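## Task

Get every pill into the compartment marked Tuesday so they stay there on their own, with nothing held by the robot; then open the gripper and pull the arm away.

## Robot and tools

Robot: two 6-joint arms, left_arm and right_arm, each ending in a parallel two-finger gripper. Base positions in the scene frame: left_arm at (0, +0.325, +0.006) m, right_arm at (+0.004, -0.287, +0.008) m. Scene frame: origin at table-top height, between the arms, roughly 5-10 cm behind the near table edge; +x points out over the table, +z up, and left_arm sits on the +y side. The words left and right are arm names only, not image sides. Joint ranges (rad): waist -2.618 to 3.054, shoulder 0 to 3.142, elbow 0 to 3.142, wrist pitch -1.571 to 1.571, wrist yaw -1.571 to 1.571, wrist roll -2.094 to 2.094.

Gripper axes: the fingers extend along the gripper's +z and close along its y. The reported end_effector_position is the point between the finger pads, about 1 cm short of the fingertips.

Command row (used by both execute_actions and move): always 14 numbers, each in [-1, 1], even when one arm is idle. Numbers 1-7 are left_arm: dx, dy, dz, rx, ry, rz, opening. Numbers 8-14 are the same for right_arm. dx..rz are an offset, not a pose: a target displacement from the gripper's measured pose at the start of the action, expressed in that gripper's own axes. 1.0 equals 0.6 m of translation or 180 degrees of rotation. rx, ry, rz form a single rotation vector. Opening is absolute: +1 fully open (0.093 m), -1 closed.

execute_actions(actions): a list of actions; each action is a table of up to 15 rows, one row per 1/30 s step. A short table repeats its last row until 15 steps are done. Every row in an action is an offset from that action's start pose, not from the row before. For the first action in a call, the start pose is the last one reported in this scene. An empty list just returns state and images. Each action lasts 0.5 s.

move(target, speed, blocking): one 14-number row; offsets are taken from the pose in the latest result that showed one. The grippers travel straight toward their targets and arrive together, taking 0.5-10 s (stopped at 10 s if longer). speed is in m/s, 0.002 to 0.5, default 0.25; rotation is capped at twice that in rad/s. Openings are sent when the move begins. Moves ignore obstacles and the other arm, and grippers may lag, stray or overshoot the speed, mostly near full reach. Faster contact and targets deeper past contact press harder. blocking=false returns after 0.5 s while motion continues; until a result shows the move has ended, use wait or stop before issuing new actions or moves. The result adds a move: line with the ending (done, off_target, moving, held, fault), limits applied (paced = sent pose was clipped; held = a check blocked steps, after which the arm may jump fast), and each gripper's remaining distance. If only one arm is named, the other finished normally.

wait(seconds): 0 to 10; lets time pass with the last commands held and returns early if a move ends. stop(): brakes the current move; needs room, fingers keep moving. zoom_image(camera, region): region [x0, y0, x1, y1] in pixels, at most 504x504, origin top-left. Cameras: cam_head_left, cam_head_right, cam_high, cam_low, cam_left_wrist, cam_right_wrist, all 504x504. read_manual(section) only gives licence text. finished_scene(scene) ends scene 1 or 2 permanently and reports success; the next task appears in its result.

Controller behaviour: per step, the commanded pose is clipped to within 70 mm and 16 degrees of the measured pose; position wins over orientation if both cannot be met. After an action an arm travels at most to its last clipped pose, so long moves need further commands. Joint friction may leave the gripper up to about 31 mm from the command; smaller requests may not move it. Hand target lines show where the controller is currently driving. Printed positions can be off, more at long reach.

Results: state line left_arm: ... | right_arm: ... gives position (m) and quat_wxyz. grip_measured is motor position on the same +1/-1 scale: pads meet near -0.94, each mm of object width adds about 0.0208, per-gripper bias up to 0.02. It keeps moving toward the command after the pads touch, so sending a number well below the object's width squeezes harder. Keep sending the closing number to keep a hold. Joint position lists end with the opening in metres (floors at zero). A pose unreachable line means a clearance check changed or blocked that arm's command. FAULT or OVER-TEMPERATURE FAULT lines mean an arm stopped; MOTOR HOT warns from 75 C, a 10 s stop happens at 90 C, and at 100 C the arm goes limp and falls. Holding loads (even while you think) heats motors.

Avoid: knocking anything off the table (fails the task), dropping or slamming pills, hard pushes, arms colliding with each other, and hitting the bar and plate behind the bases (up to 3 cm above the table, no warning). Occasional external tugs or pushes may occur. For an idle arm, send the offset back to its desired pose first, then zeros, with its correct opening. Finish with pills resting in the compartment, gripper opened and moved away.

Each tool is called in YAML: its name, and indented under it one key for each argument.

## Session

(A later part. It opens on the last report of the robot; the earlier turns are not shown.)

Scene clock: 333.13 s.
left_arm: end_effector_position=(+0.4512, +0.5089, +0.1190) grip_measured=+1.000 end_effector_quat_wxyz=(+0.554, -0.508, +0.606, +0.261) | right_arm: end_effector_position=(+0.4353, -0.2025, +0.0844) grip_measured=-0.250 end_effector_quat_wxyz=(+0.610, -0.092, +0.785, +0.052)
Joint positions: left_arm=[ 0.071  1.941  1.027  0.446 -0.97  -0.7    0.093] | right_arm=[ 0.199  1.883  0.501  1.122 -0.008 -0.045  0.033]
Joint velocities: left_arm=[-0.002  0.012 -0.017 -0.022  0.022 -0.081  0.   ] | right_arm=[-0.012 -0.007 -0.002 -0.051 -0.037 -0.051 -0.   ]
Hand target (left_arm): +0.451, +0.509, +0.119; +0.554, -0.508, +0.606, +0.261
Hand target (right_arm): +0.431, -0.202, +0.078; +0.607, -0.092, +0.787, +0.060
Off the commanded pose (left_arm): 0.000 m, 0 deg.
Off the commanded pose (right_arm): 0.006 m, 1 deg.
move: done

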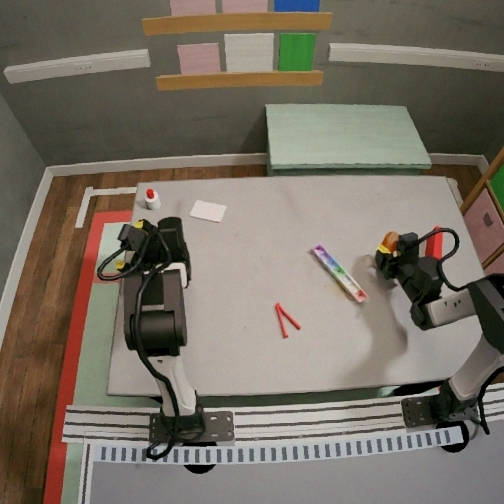

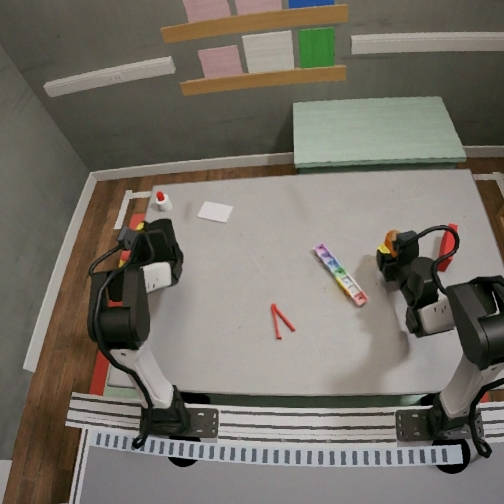

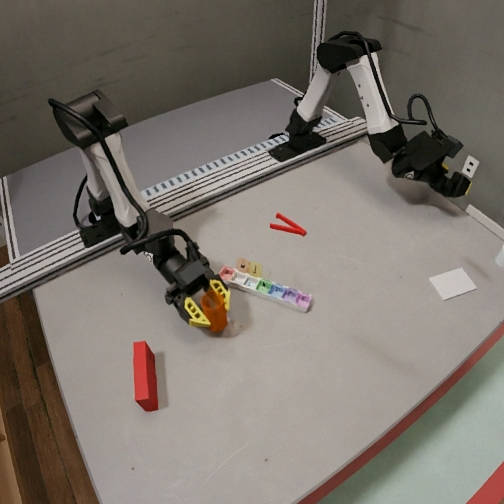

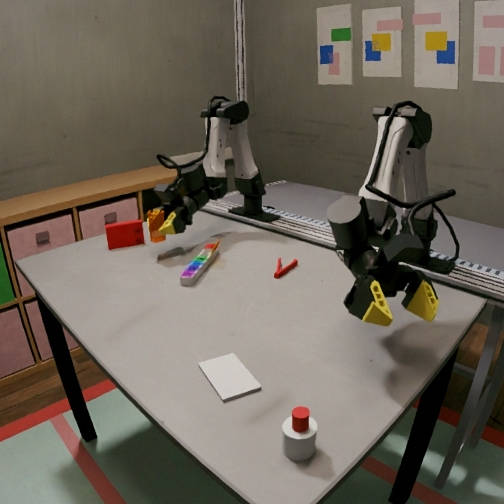

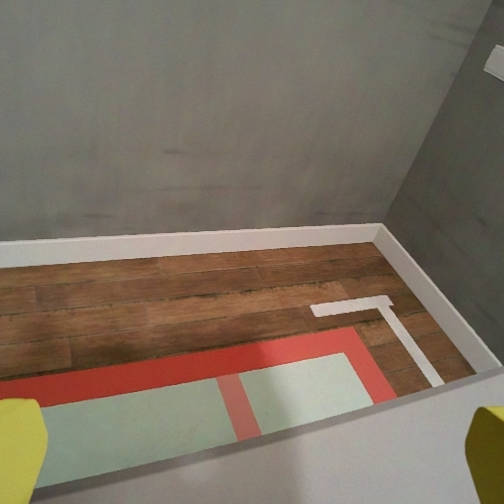

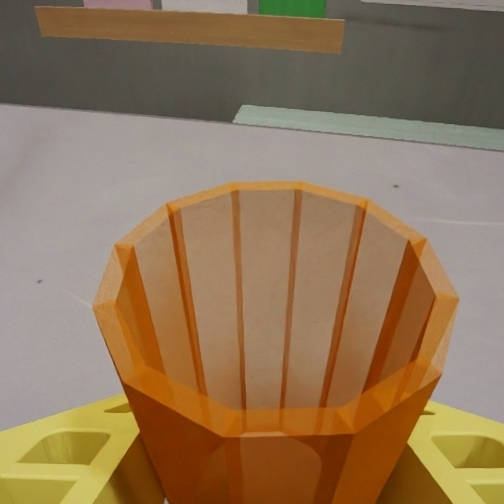

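Pills appear in Tuesday. Set the bottle down, then verify.

move:
  target: [0,0,0,0,0,0,1,0.089,0,0.023,0,0,0,-0.3]
  speed: 0.06

Scene clock: 337.73 s.
left_arm: end_effector_position=(+0.4512, +0.5089, +0.1190) grip_measured=+1.000 end_effector_quat_wxyz=(+0.554, -0.508, +0.606, +0.261) | right_arm: end_effector_position=(+0.4343, -0.2020, +0.0315) grip_measured=-0.250 end_effector_quat_wxyz=(+0.610, -0.092, +0.785, +0.052)
Joint positions: left_arm=[ 0.071  1.941  1.027  0.446 -0.97  -0.7    0.093] | right_arm=[ 0.199  2.163  0.501  1.401 -0.008 -0.045  0.033]
Joint velocities: left_arm=[-0.007 -0.007  0.002  0.037  0.007  0.037  0.   ] | right_arm=[ 0.007  0.017 -0.002  0.037  0.007  0.007 -0.   ]
Hand target (left_arm): +0.451, +0.509, +0.119; +0.554, -0.508, +0.606, +0.261
Hand target (right_arm): +0.436, -0.204, +0.029; +0.610, -0.092, +0.785, +0.052
Off the commanded pose (left_arm): 0.000 m, 0 deg.
Off the commanded pose (right_arm): 0.003 m, 0 deg.
move: done

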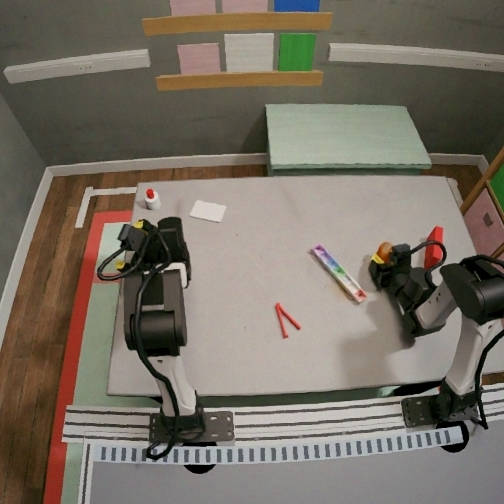

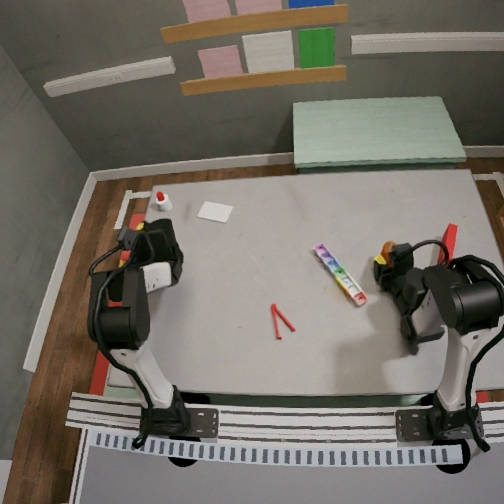

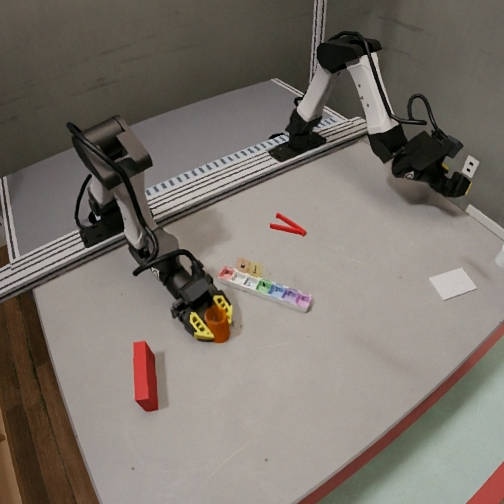

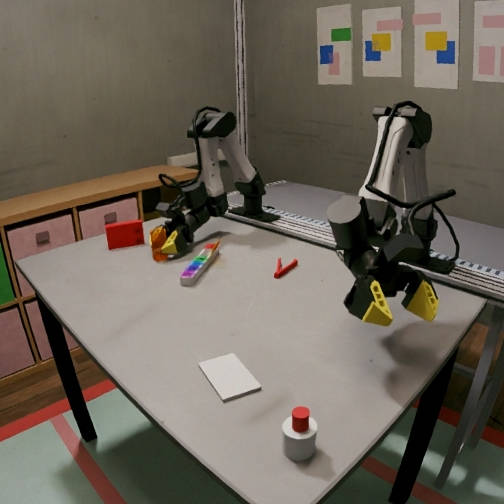

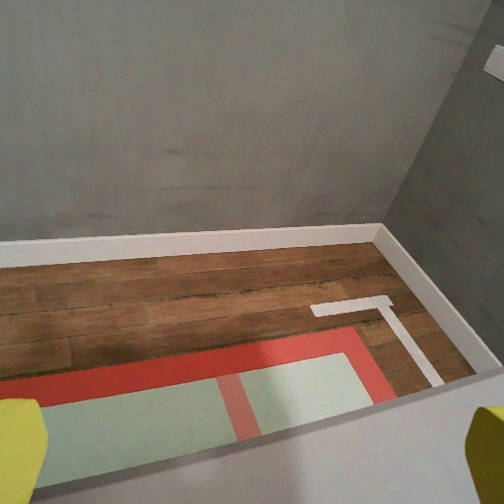

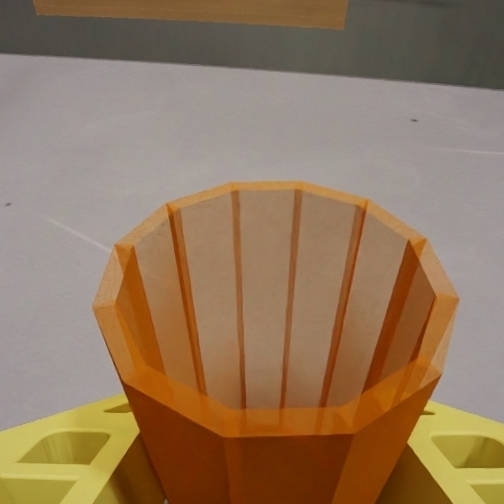

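execute_actions:
  actions:
    - [[0,0,0,0,0,0,1,0,0,0,0,0,0,0.8]]

move:
  target: [0,0,0,0,0,0,1,-0.2,0,-0.17,0,0.27,0,0.8]
  speed: 0.2

Scene clock: 343.63 s.
left_arm: end_effector_position=(+0.4512, +0.5089, +0.1190) grip_measured=+1.000 end_effector_quat_wxyz=(+0.554, -0.508, +0.606, +0.261) | right_arm: end_effector_position=(+0.4343, -0.2020, +0.0316) grip_measured=+0.798 end_effector_quat_wxyz=(+0.610, -0.092, +0.785, +0.052)
Joint positions: left_arm=[ 0.071  1.941  1.027  0.446 -0.97  -0.7    0.093] | right_arm=[ 0.199  2.164  0.501  1.402 -0.008 -0.045  0.084]
Joint velocities: left_arm=[ 0.002 -0.017 -0.002 -0.007 -0.037  0.037  0.   ] | right_arm=[ 0.007 -0.002 -0.002 -0.007 -0.022 -0.051  0.001]
Hand target (left_arm): +0.451, +0.509, +0.119; +0.554, -0.508, +0.606, +0.261
Hand target (right_arm): +0.434, -0.202, +0.032; +0.610, -0.092, +0.785, +0.052
Off the commanded pose (left_arm): 0.000 m, 0 deg.
Off the commanded pose (right_arm): 0.000 m, 0 deg.

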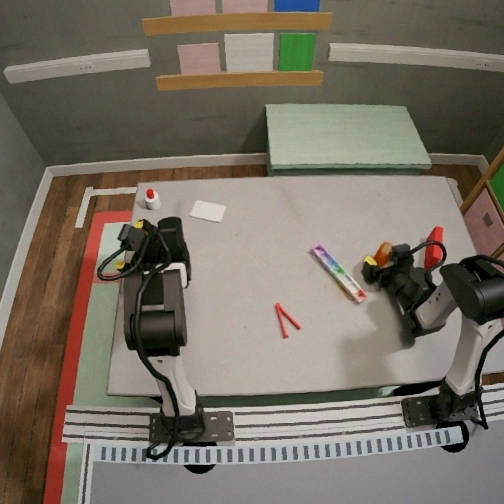

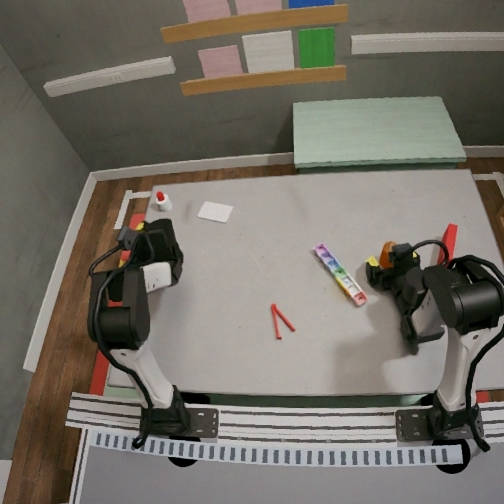

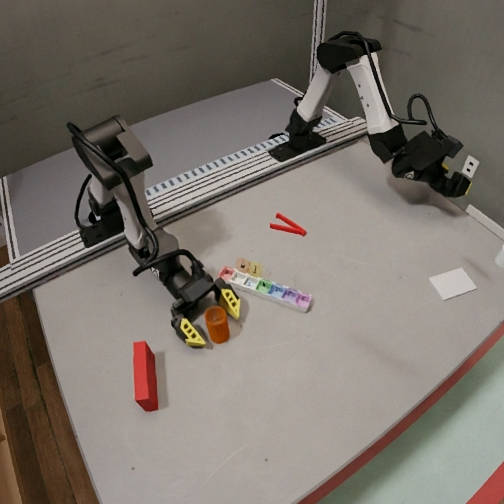

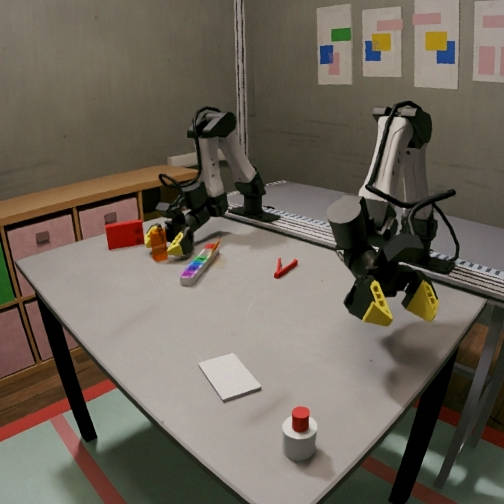

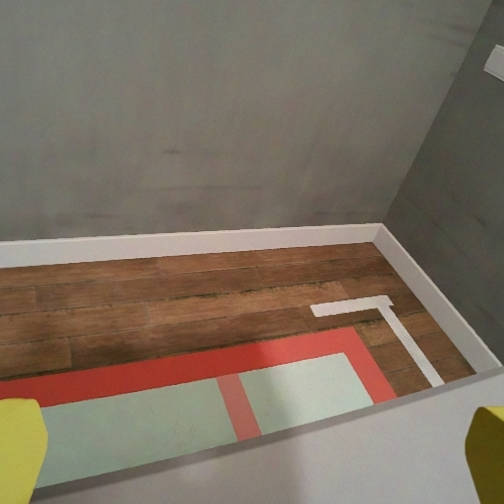

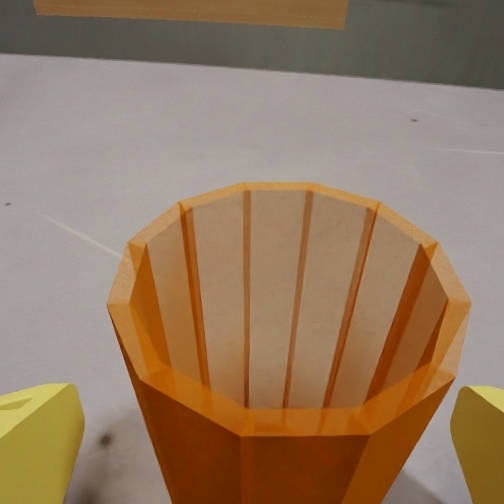

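Scene clock: 346.47 s.
left_arm: end_effector_position=(+0.4512, +0.5089, +0.1190) grip_measured=+1.000 end_effector_quat_wxyz=(+0.554, -0.508, +0.606, +0.261) | right_arm: end_effector_position=(+0.3649, -0.2153, +0.1716) grip_measured=+0.798 end_effector_quat_wxyz=(+0.236, -0.109, +0.966, +0.018)
Joint positions: left_arm=[ 0.071  1.941  1.027  0.446 -0.97  -0.7    0.093] | right_arm=[ 0.216  1.524  1.283 -0.861  0.018 -0.025  0.084]
Joint velocities: left_arm=[ 0.012  0.007  0.007  0.066 -0.022  0.007  0.   ] | right_arm=[-0.012  0.002  0.002 -0.007 -0.022 -0.051  0.   ]
Hand target (left_arm): +0.451, +0.509, +0.119; +0.554, -0.508, +0.606, +0.261
Hand target (right_arm): +0.366, -0.214, +0.173; +0.233, -0.108, +0.966, +0.014
Off the commanded pose (left_arm): 0.000 m, 0 deg.
Off the commanded pose (right_arm): 0.004 m, 1 deg.
move: done

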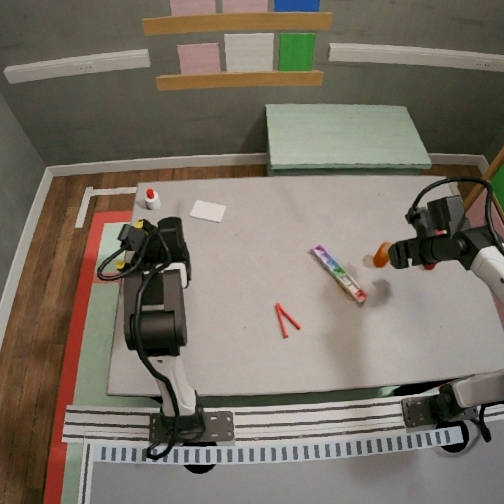

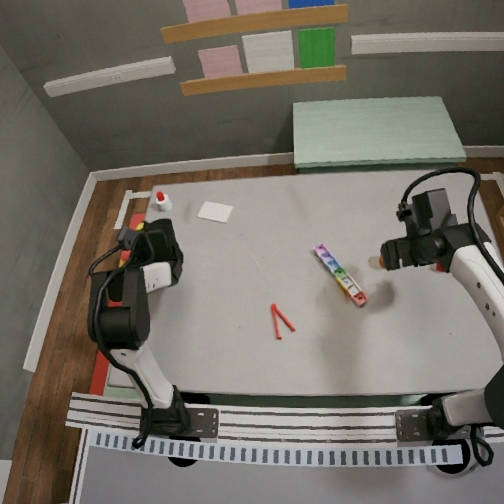

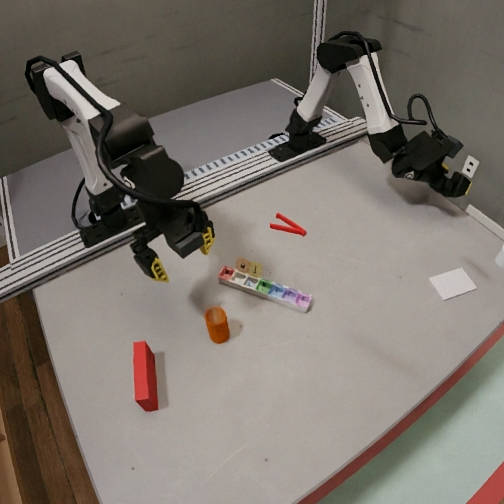

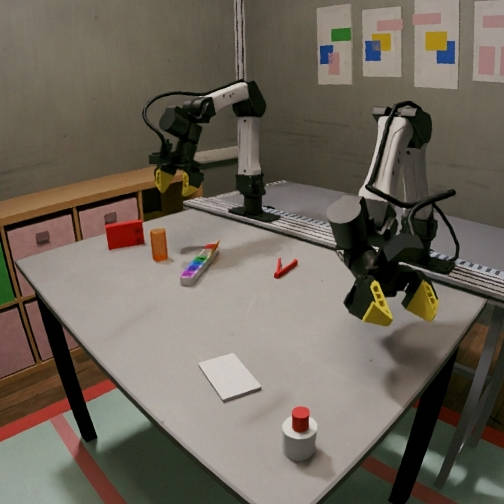

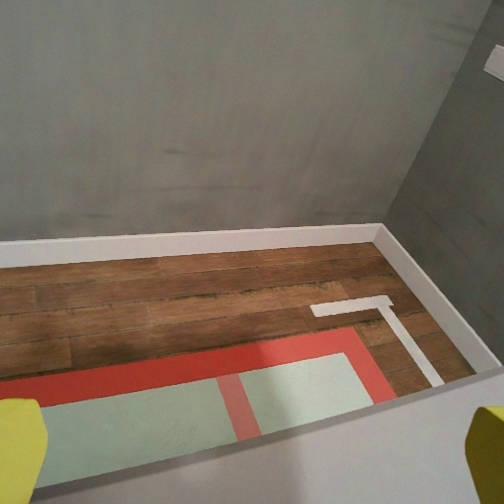

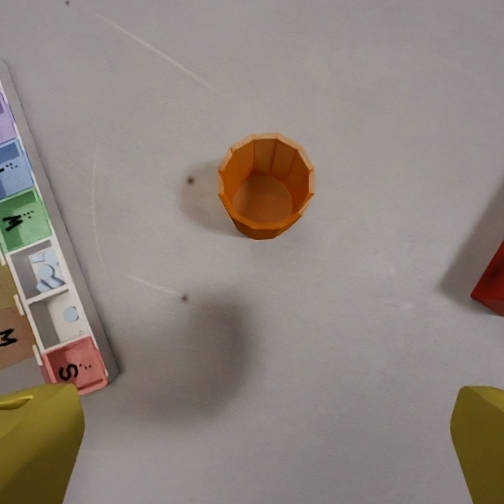

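zoom_image:
  camera: "cam_right_wrist"
  region: [0, 220, 130, 390]

Region (0, 220, 130, 390) of cam_right_wrist's 504x504 image, scaled by 2.965, with more detail than that image has; it fills the left 385 columns of this view, and the rest is white.

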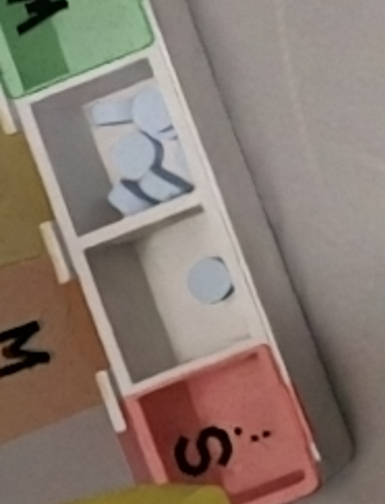

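move:
  target: [0,0,0,0,0,0,1,0.085,0.512,0.115,-0.02,0.151,-0.061,0.8]

Scene clock: 421.93 s.
left_arm: end_effector_position=(+0.4512, +0.5089, +0.1190) grip_measured=+1.000 end_effector_quat_wxyz=(+0.554, -0.508, +0.606, +0.261) | right_arm: end_effector_position=(+0.2879, +0.0803, +0.0821) grip_measured=+0.798 end_effector_quat_wxyz=(+0.008, -0.215, +0.976, -0.004)
Joint positions: left_arm=[ 0.071  1.941  1.027  0.446 -0.97  -0.7    0.093] | right_arm=[ 0.927  2.402  2.238 -1.413  0.02   0.485  0.084]
Joint velocities: left_arm=[-0.002  0.027 -0.002 -0.022  0.037 -0.022  0.   ] | right_arm=[-0.012 -0.002 -0.012 -0.022  0.037 -0.022 -0.   ]
Hand target (left_arm): +0.451, +0.509, +0.119; +0.554, -0.508, +0.606, +0.261
Hand target (right_arm): +0.288, +0.081, +0.082; +0.001, -0.209, +0.978, -0.001
Off the commanded pose (left_arm): 0.000 m, 0 deg.
Off the commanded pose (right_arm): 0.004 m, 1 deg.
move: done

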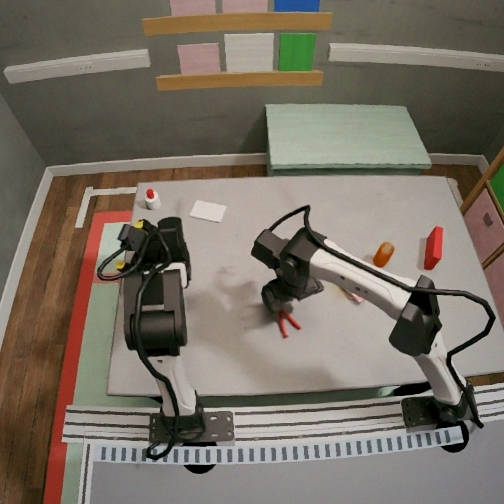

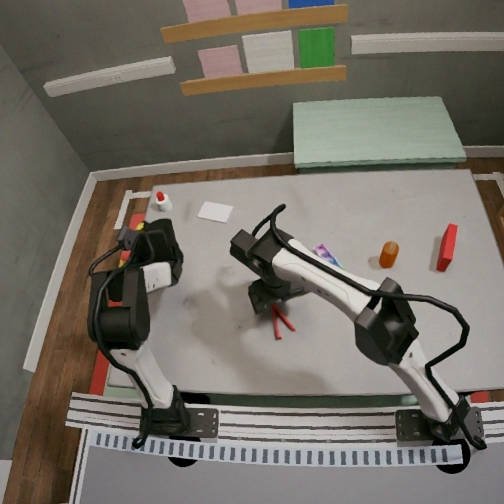

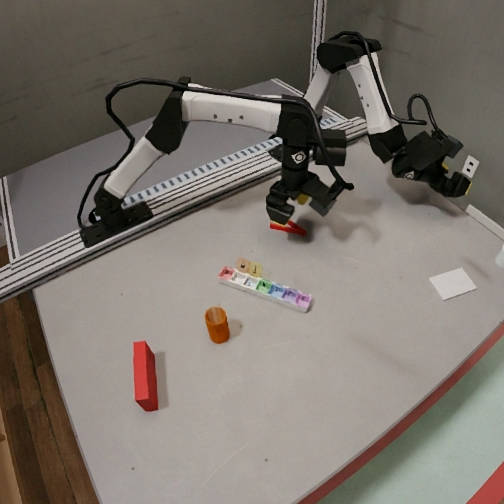

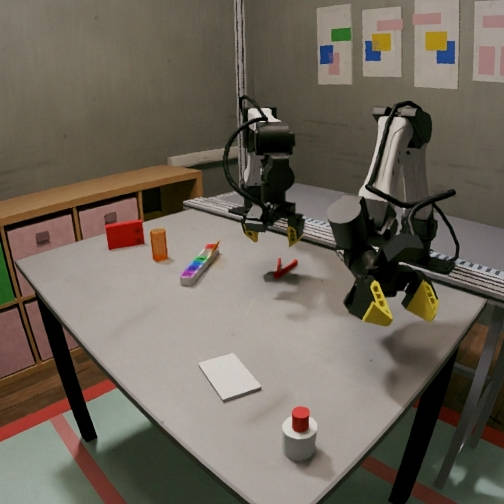

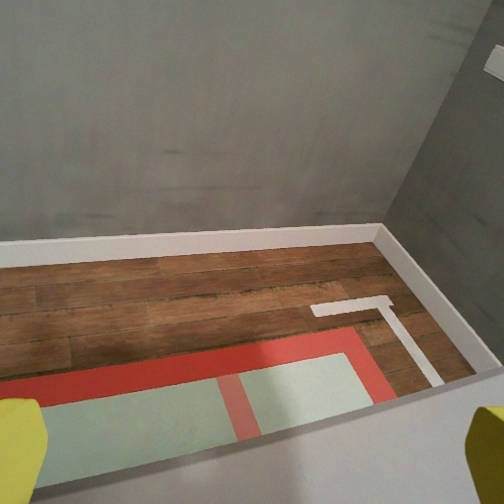

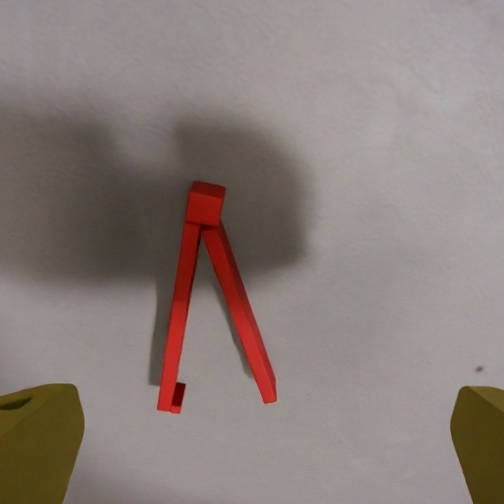

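move:
  target: [0,0,0,0,0,0,1,0,0.022,0.115,0,0,0,0.2]
  speed: 0.1

Scene clock: 437.43 s.
left_arm: end_effector_position=(+0.4512, +0.5089, +0.1190) grip_measured=+1.000 end_effector_quat_wxyz=(+0.554, -0.508, +0.606, +0.261) | right_arm: end_effector_position=(+0.2861, +0.0895, +0.0186) grip_measured=+0.202 end_effector_quat_wxyz=(+0.007, -0.216, +0.976, -0.005)
Joint positions: left_arm=[ 0.071  1.941  1.027  0.446 -0.97  -0.7    0.093] | right_arm=[ 0.942  2.448  2.066 -1.199  0.02   0.497  0.055]
Joint velocities: left_arm=[-0.002 -0.022 -0.002 -0.007 -0.051 -0.037  0.   ] | right_arm=[-0.007  0.002 -0.002  0.051  0.007  0.051 -0.002]
Hand target (left_arm): +0.451, +0.509, +0.119; +0.554, -0.508, +0.606, +0.261
Hand target (right_arm): +0.284, +0.092, +0.013; +0.008, -0.216, +0.976, -0.004
Off the commanded pose (left_arm): 0.000 m, 0 deg.
Off the commanded pose (right_arm): 0.007 m, 0 deg.
move: done

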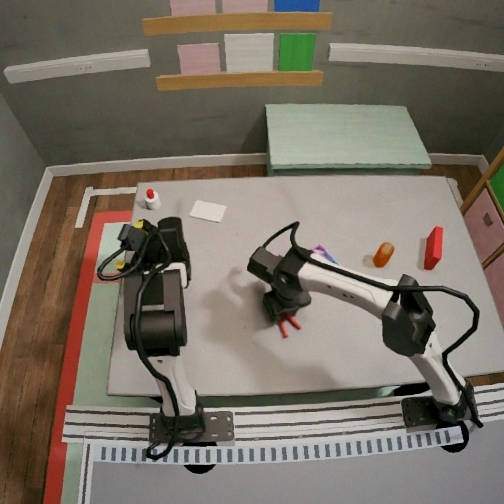

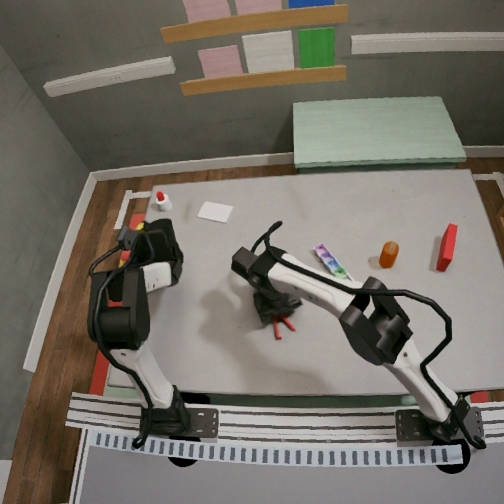

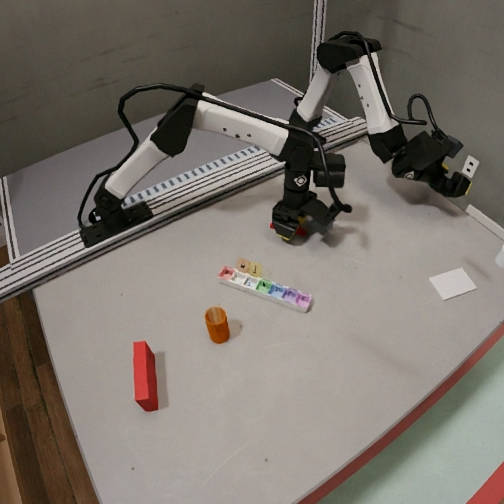

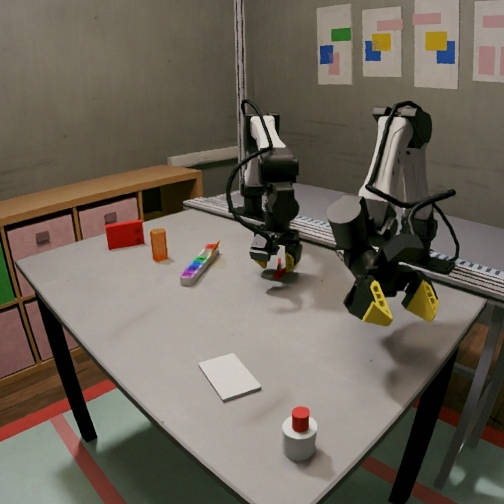

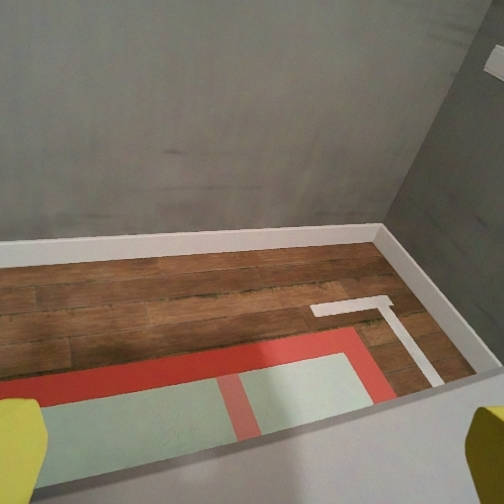

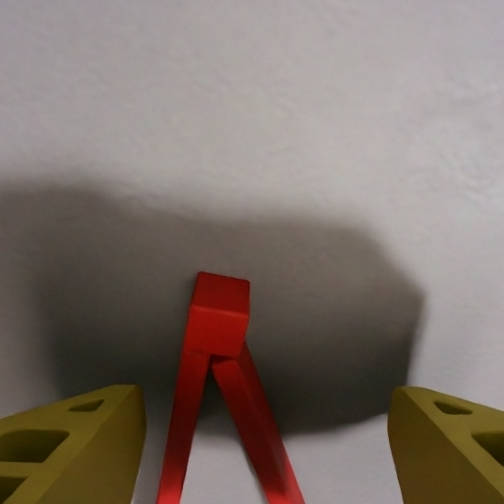

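move:
  target: [0,0,0,0,0,0,1,0,0.017,0.02,0,0,0,0.2]
  speed: 0.04

execute_actions:
  actions:
    - [[0,0,0,0,0,0,1,0,0,0,0,0,0,-0.4]]
    - [[0,0,0,0,0,0,1,0,0,0,0,0,0,-0.64]]

zoom_image:
  camera: "cam_head_left"
  region: [240, 270, 330, 360]

Scene clock: 446.90 s.
left_arm: end_effector_position=(+0.4512, +0.5089, +0.1190) grip_measured=+1.000 end_effector_quat_wxyz=(+0.554, -0.508, +0.606, +0.261) | right_arm: end_effector_position=(+0.2822, +0.0908, +0.0093) grip_measured=+0.202 end_effector_quat_wxyz=(+0.001, -0.216, +0.976, -0.011)
Joint positions: left_arm=[ 0.071  1.941  1.027  0.446 -0.97  -0.7    0.093] | right_arm=[ 0.95   2.468  2.066 -1.195  0.02   0.506  0.055]
Joint velocities: left_arm=[-0.012  0.012 -0.002  0.007  0.022 -0.007  0.   ] | right_arm=[-0.002 -0.002 -0.007 -0.022 -0.022  0.051 -0.002]
Hand target (left_arm): +0.451, +0.509, +0.119; +0.554, -0.508, +0.606, +0.261
Hand target (right_arm): +0.282, +0.098, +0.006; +0.007, -0.216, +0.976, -0.005
Off the commanded pose (left_arm): 0.000 m, 0 deg.
Off the commanded pose (right_arm): 0.008 m, 1 deg.
move: done

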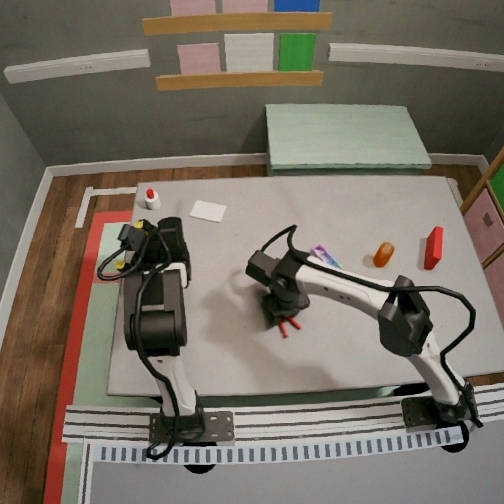

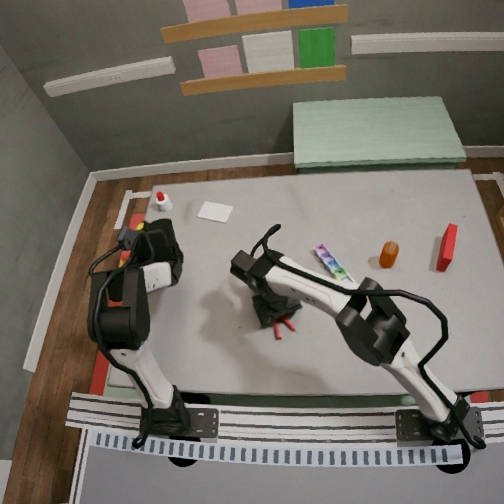

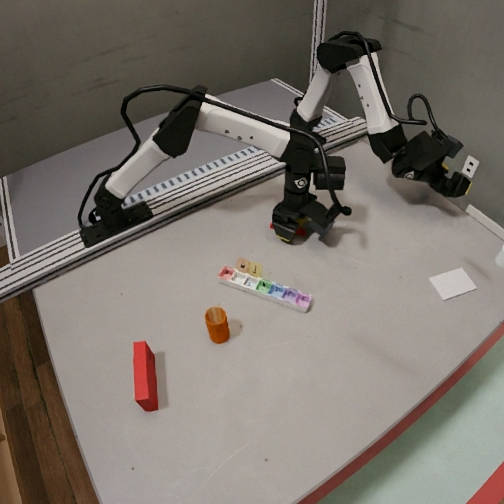

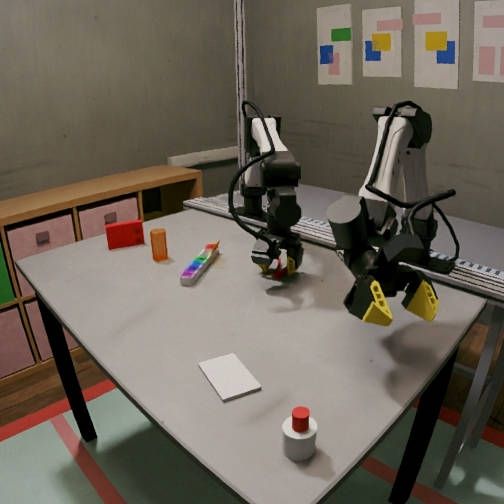

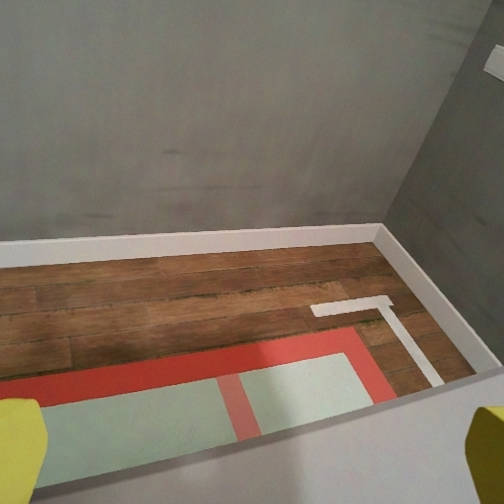

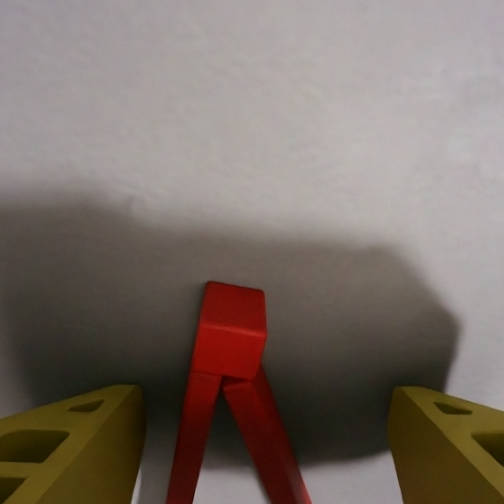

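Scene clock: 447.90 s.
left_arm: end_effector_position=(+0.4512, +0.5089, +0.1190) grip_measured=+1.000 end_effector_quat_wxyz=(+0.554, -0.508, +0.606, +0.261) | right_arm: end_effector_position=(+0.2819, +0.0909, +0.0093) grip_measured=-0.600 end_effector_quat_wxyz=(-0.000, -0.216, +0.976, -0.010)
Joint positions: left_arm=[ 0.071  1.941  1.027  0.446 -0.97  -0.7    0.093] | right_arm=[ 0.95   2.468  2.066 -1.196  0.018  0.506  0.016]
Joint velocities: left_arm=[ 0.002 -0.012 -0.012  0.007  0.022  0.007  0.   ] | right_arm=[-0.007  0.007 -0.012 -0.037  0.007 -0.066 -0.001]
Hand target (left_arm): +0.451, +0.509, +0.119; +0.554, -0.508, +0.606, +0.261
Hand target (right_arm): +0.282, +0.091, +0.009; -0.000, -0.216, +0.976, -0.010
Off the commanded pose (left_arm): 0.000 m, 0 deg.
Off the commanded pose (right_arm): 0.000 m, 0 deg.

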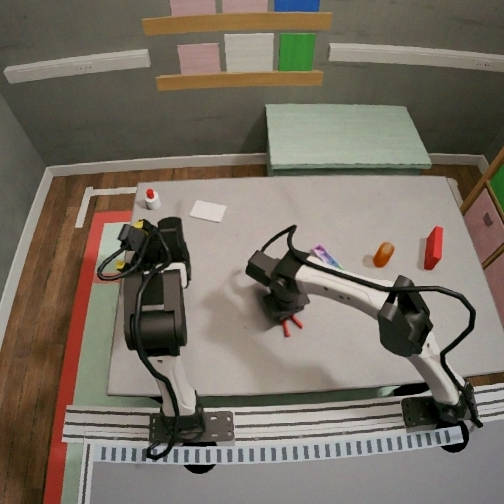

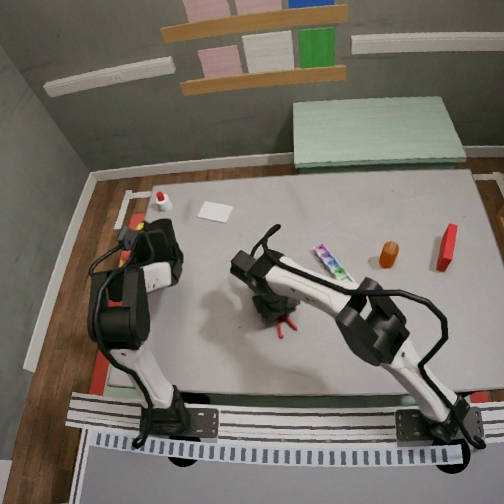

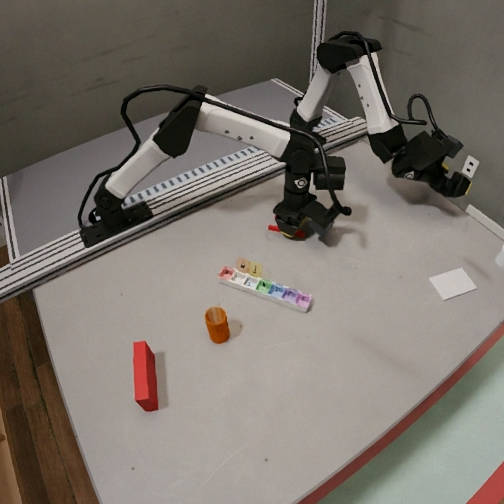

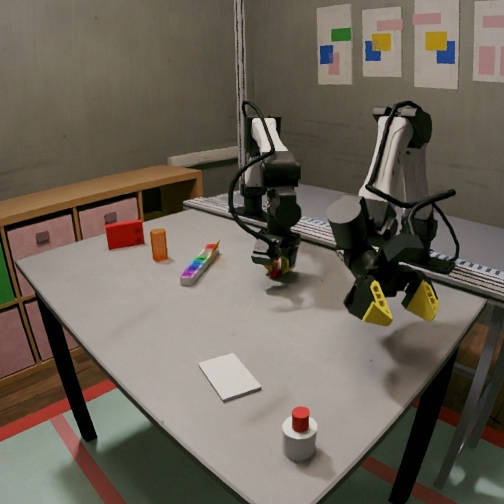

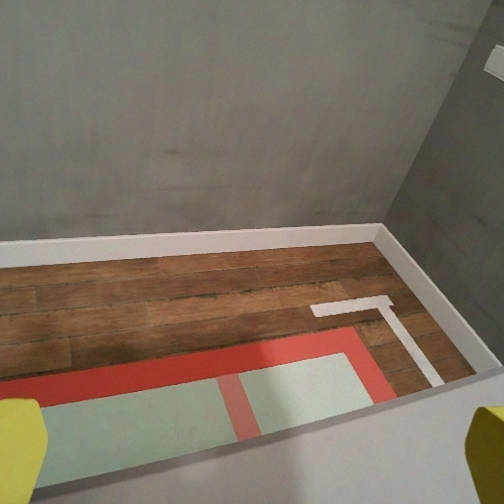

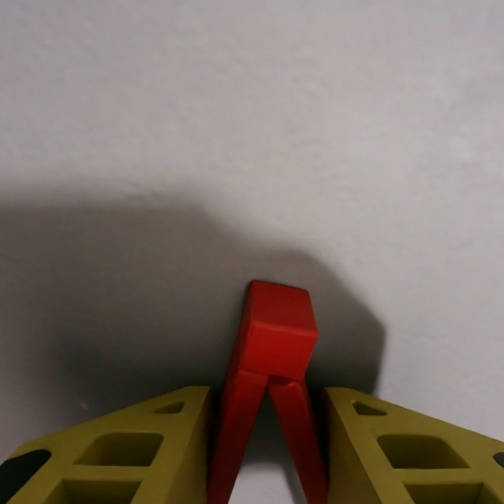

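Region (240, 270, 330, 360) of cam_head_left's 504x504 image, scaled by 5.600, with more detail than that image has.

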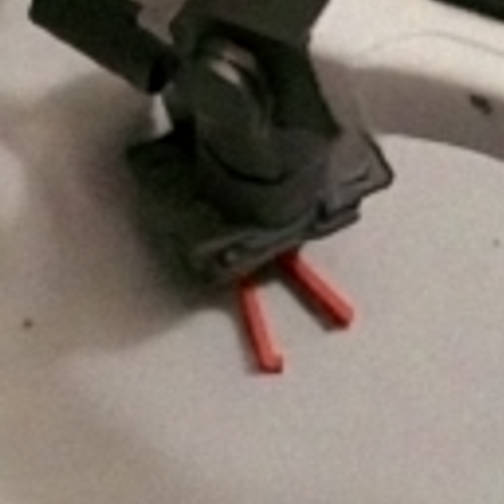

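execute_actions:
  actions:
    - [[0,0,0,0,0,0,1,0,0,-0.005,0,0,0,-0.74]]
    - [[0,0,0,0,0,0,1,0,0,0,0,0,0,-0.74]]

zoom_image:
  camera: "cam_head_left"
  region: [240, 270, 330, 360]

Scene clock: 453.17 s.
left_arm: end_effector_position=(+0.4512, +0.5089, +0.1190) grip_measured=+1.000 end_effector_quat_wxyz=(+0.554, -0.508, +0.606, +0.261) | right_arm: end_effector_position=(+0.2819, +0.0909, +0.0093) grip_measured=-0.600 end_effector_quat_wxyz=(-0.000, -0.216, +0.976, -0.010)
Joint positions: left_arm=[ 0.071  1.941  1.027  0.446 -0.97  -0.7    0.093] | right_arm=[ 0.95   2.468  2.066 -1.196  0.018  0.506  0.016]
Joint velocities: left_arm=[ 0.012 -0.002 -0.002 -0.007  0.007  0.037  0.   ] | right_arm=[-0.007 -0.012 -0.007 -0.022 -0.007 -0.066  0.   ]
Hand target (left_arm): +0.451, +0.509, +0.119; +0.554, -0.508, +0.606, +0.261
Hand target (right_arm): +0.282, +0.091, +0.009; -0.000, -0.216, +0.976, -0.010
Off the commanded pose (left_arm): 0.000 m, 0 deg.
Off the commanded pose (right_arm): 0.000 m, 0 deg.

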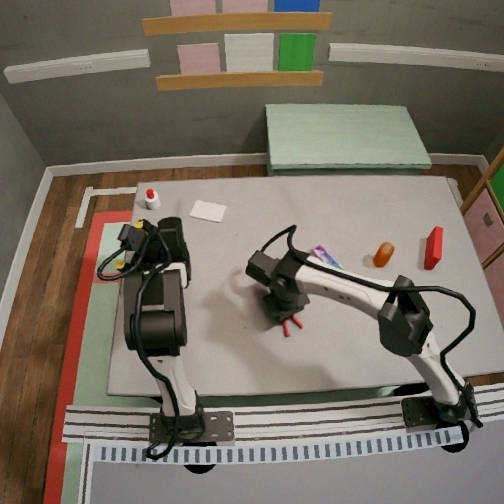

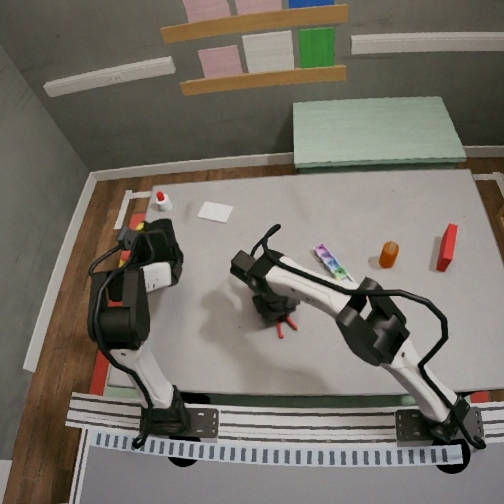

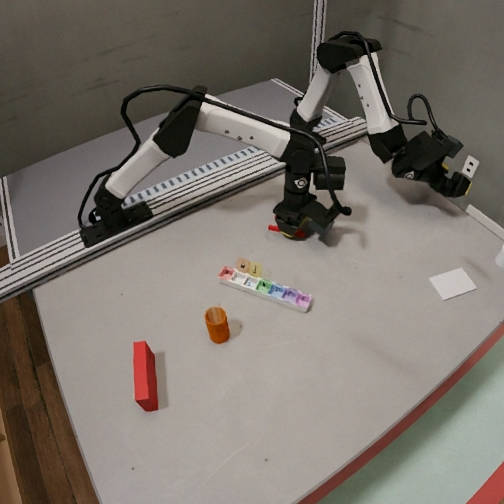

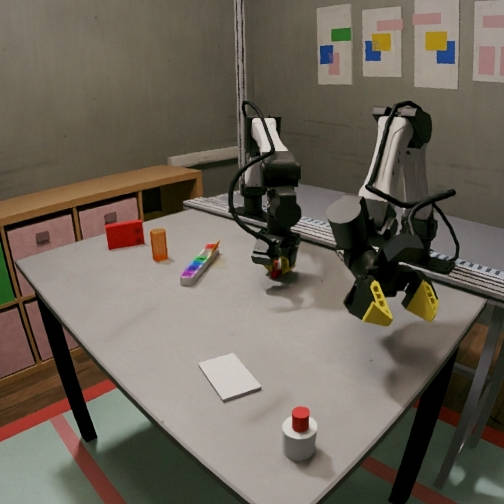

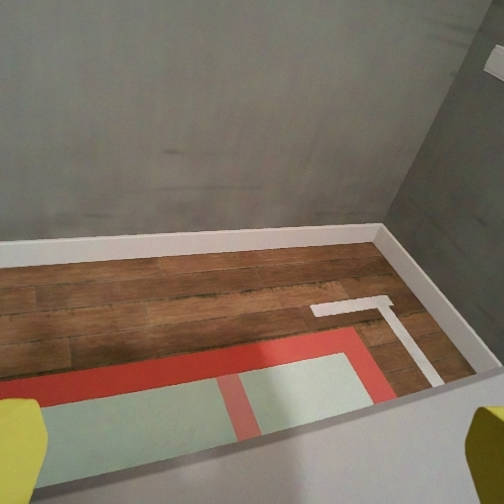

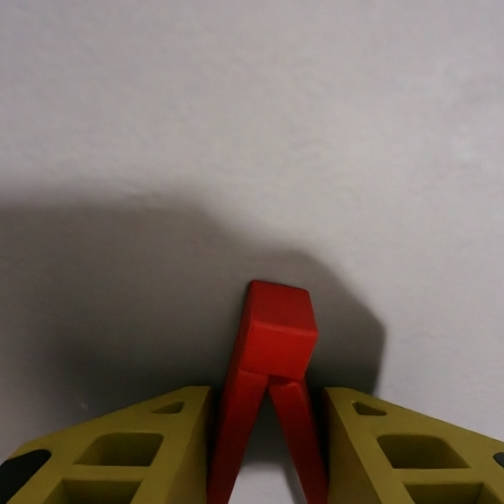

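Region (240, 270, 330, 360) of cam_head_left's 504x504 image, scaled by 5.600, with more detail than that image has.

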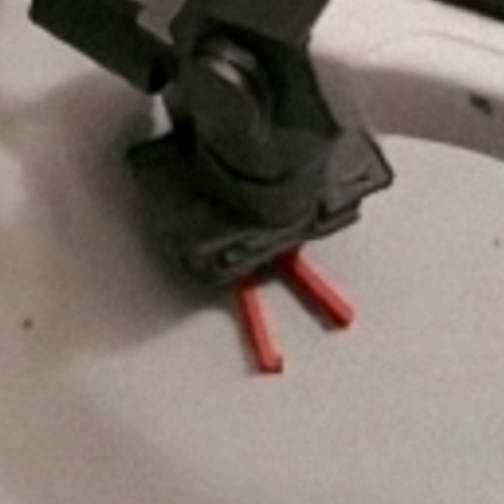

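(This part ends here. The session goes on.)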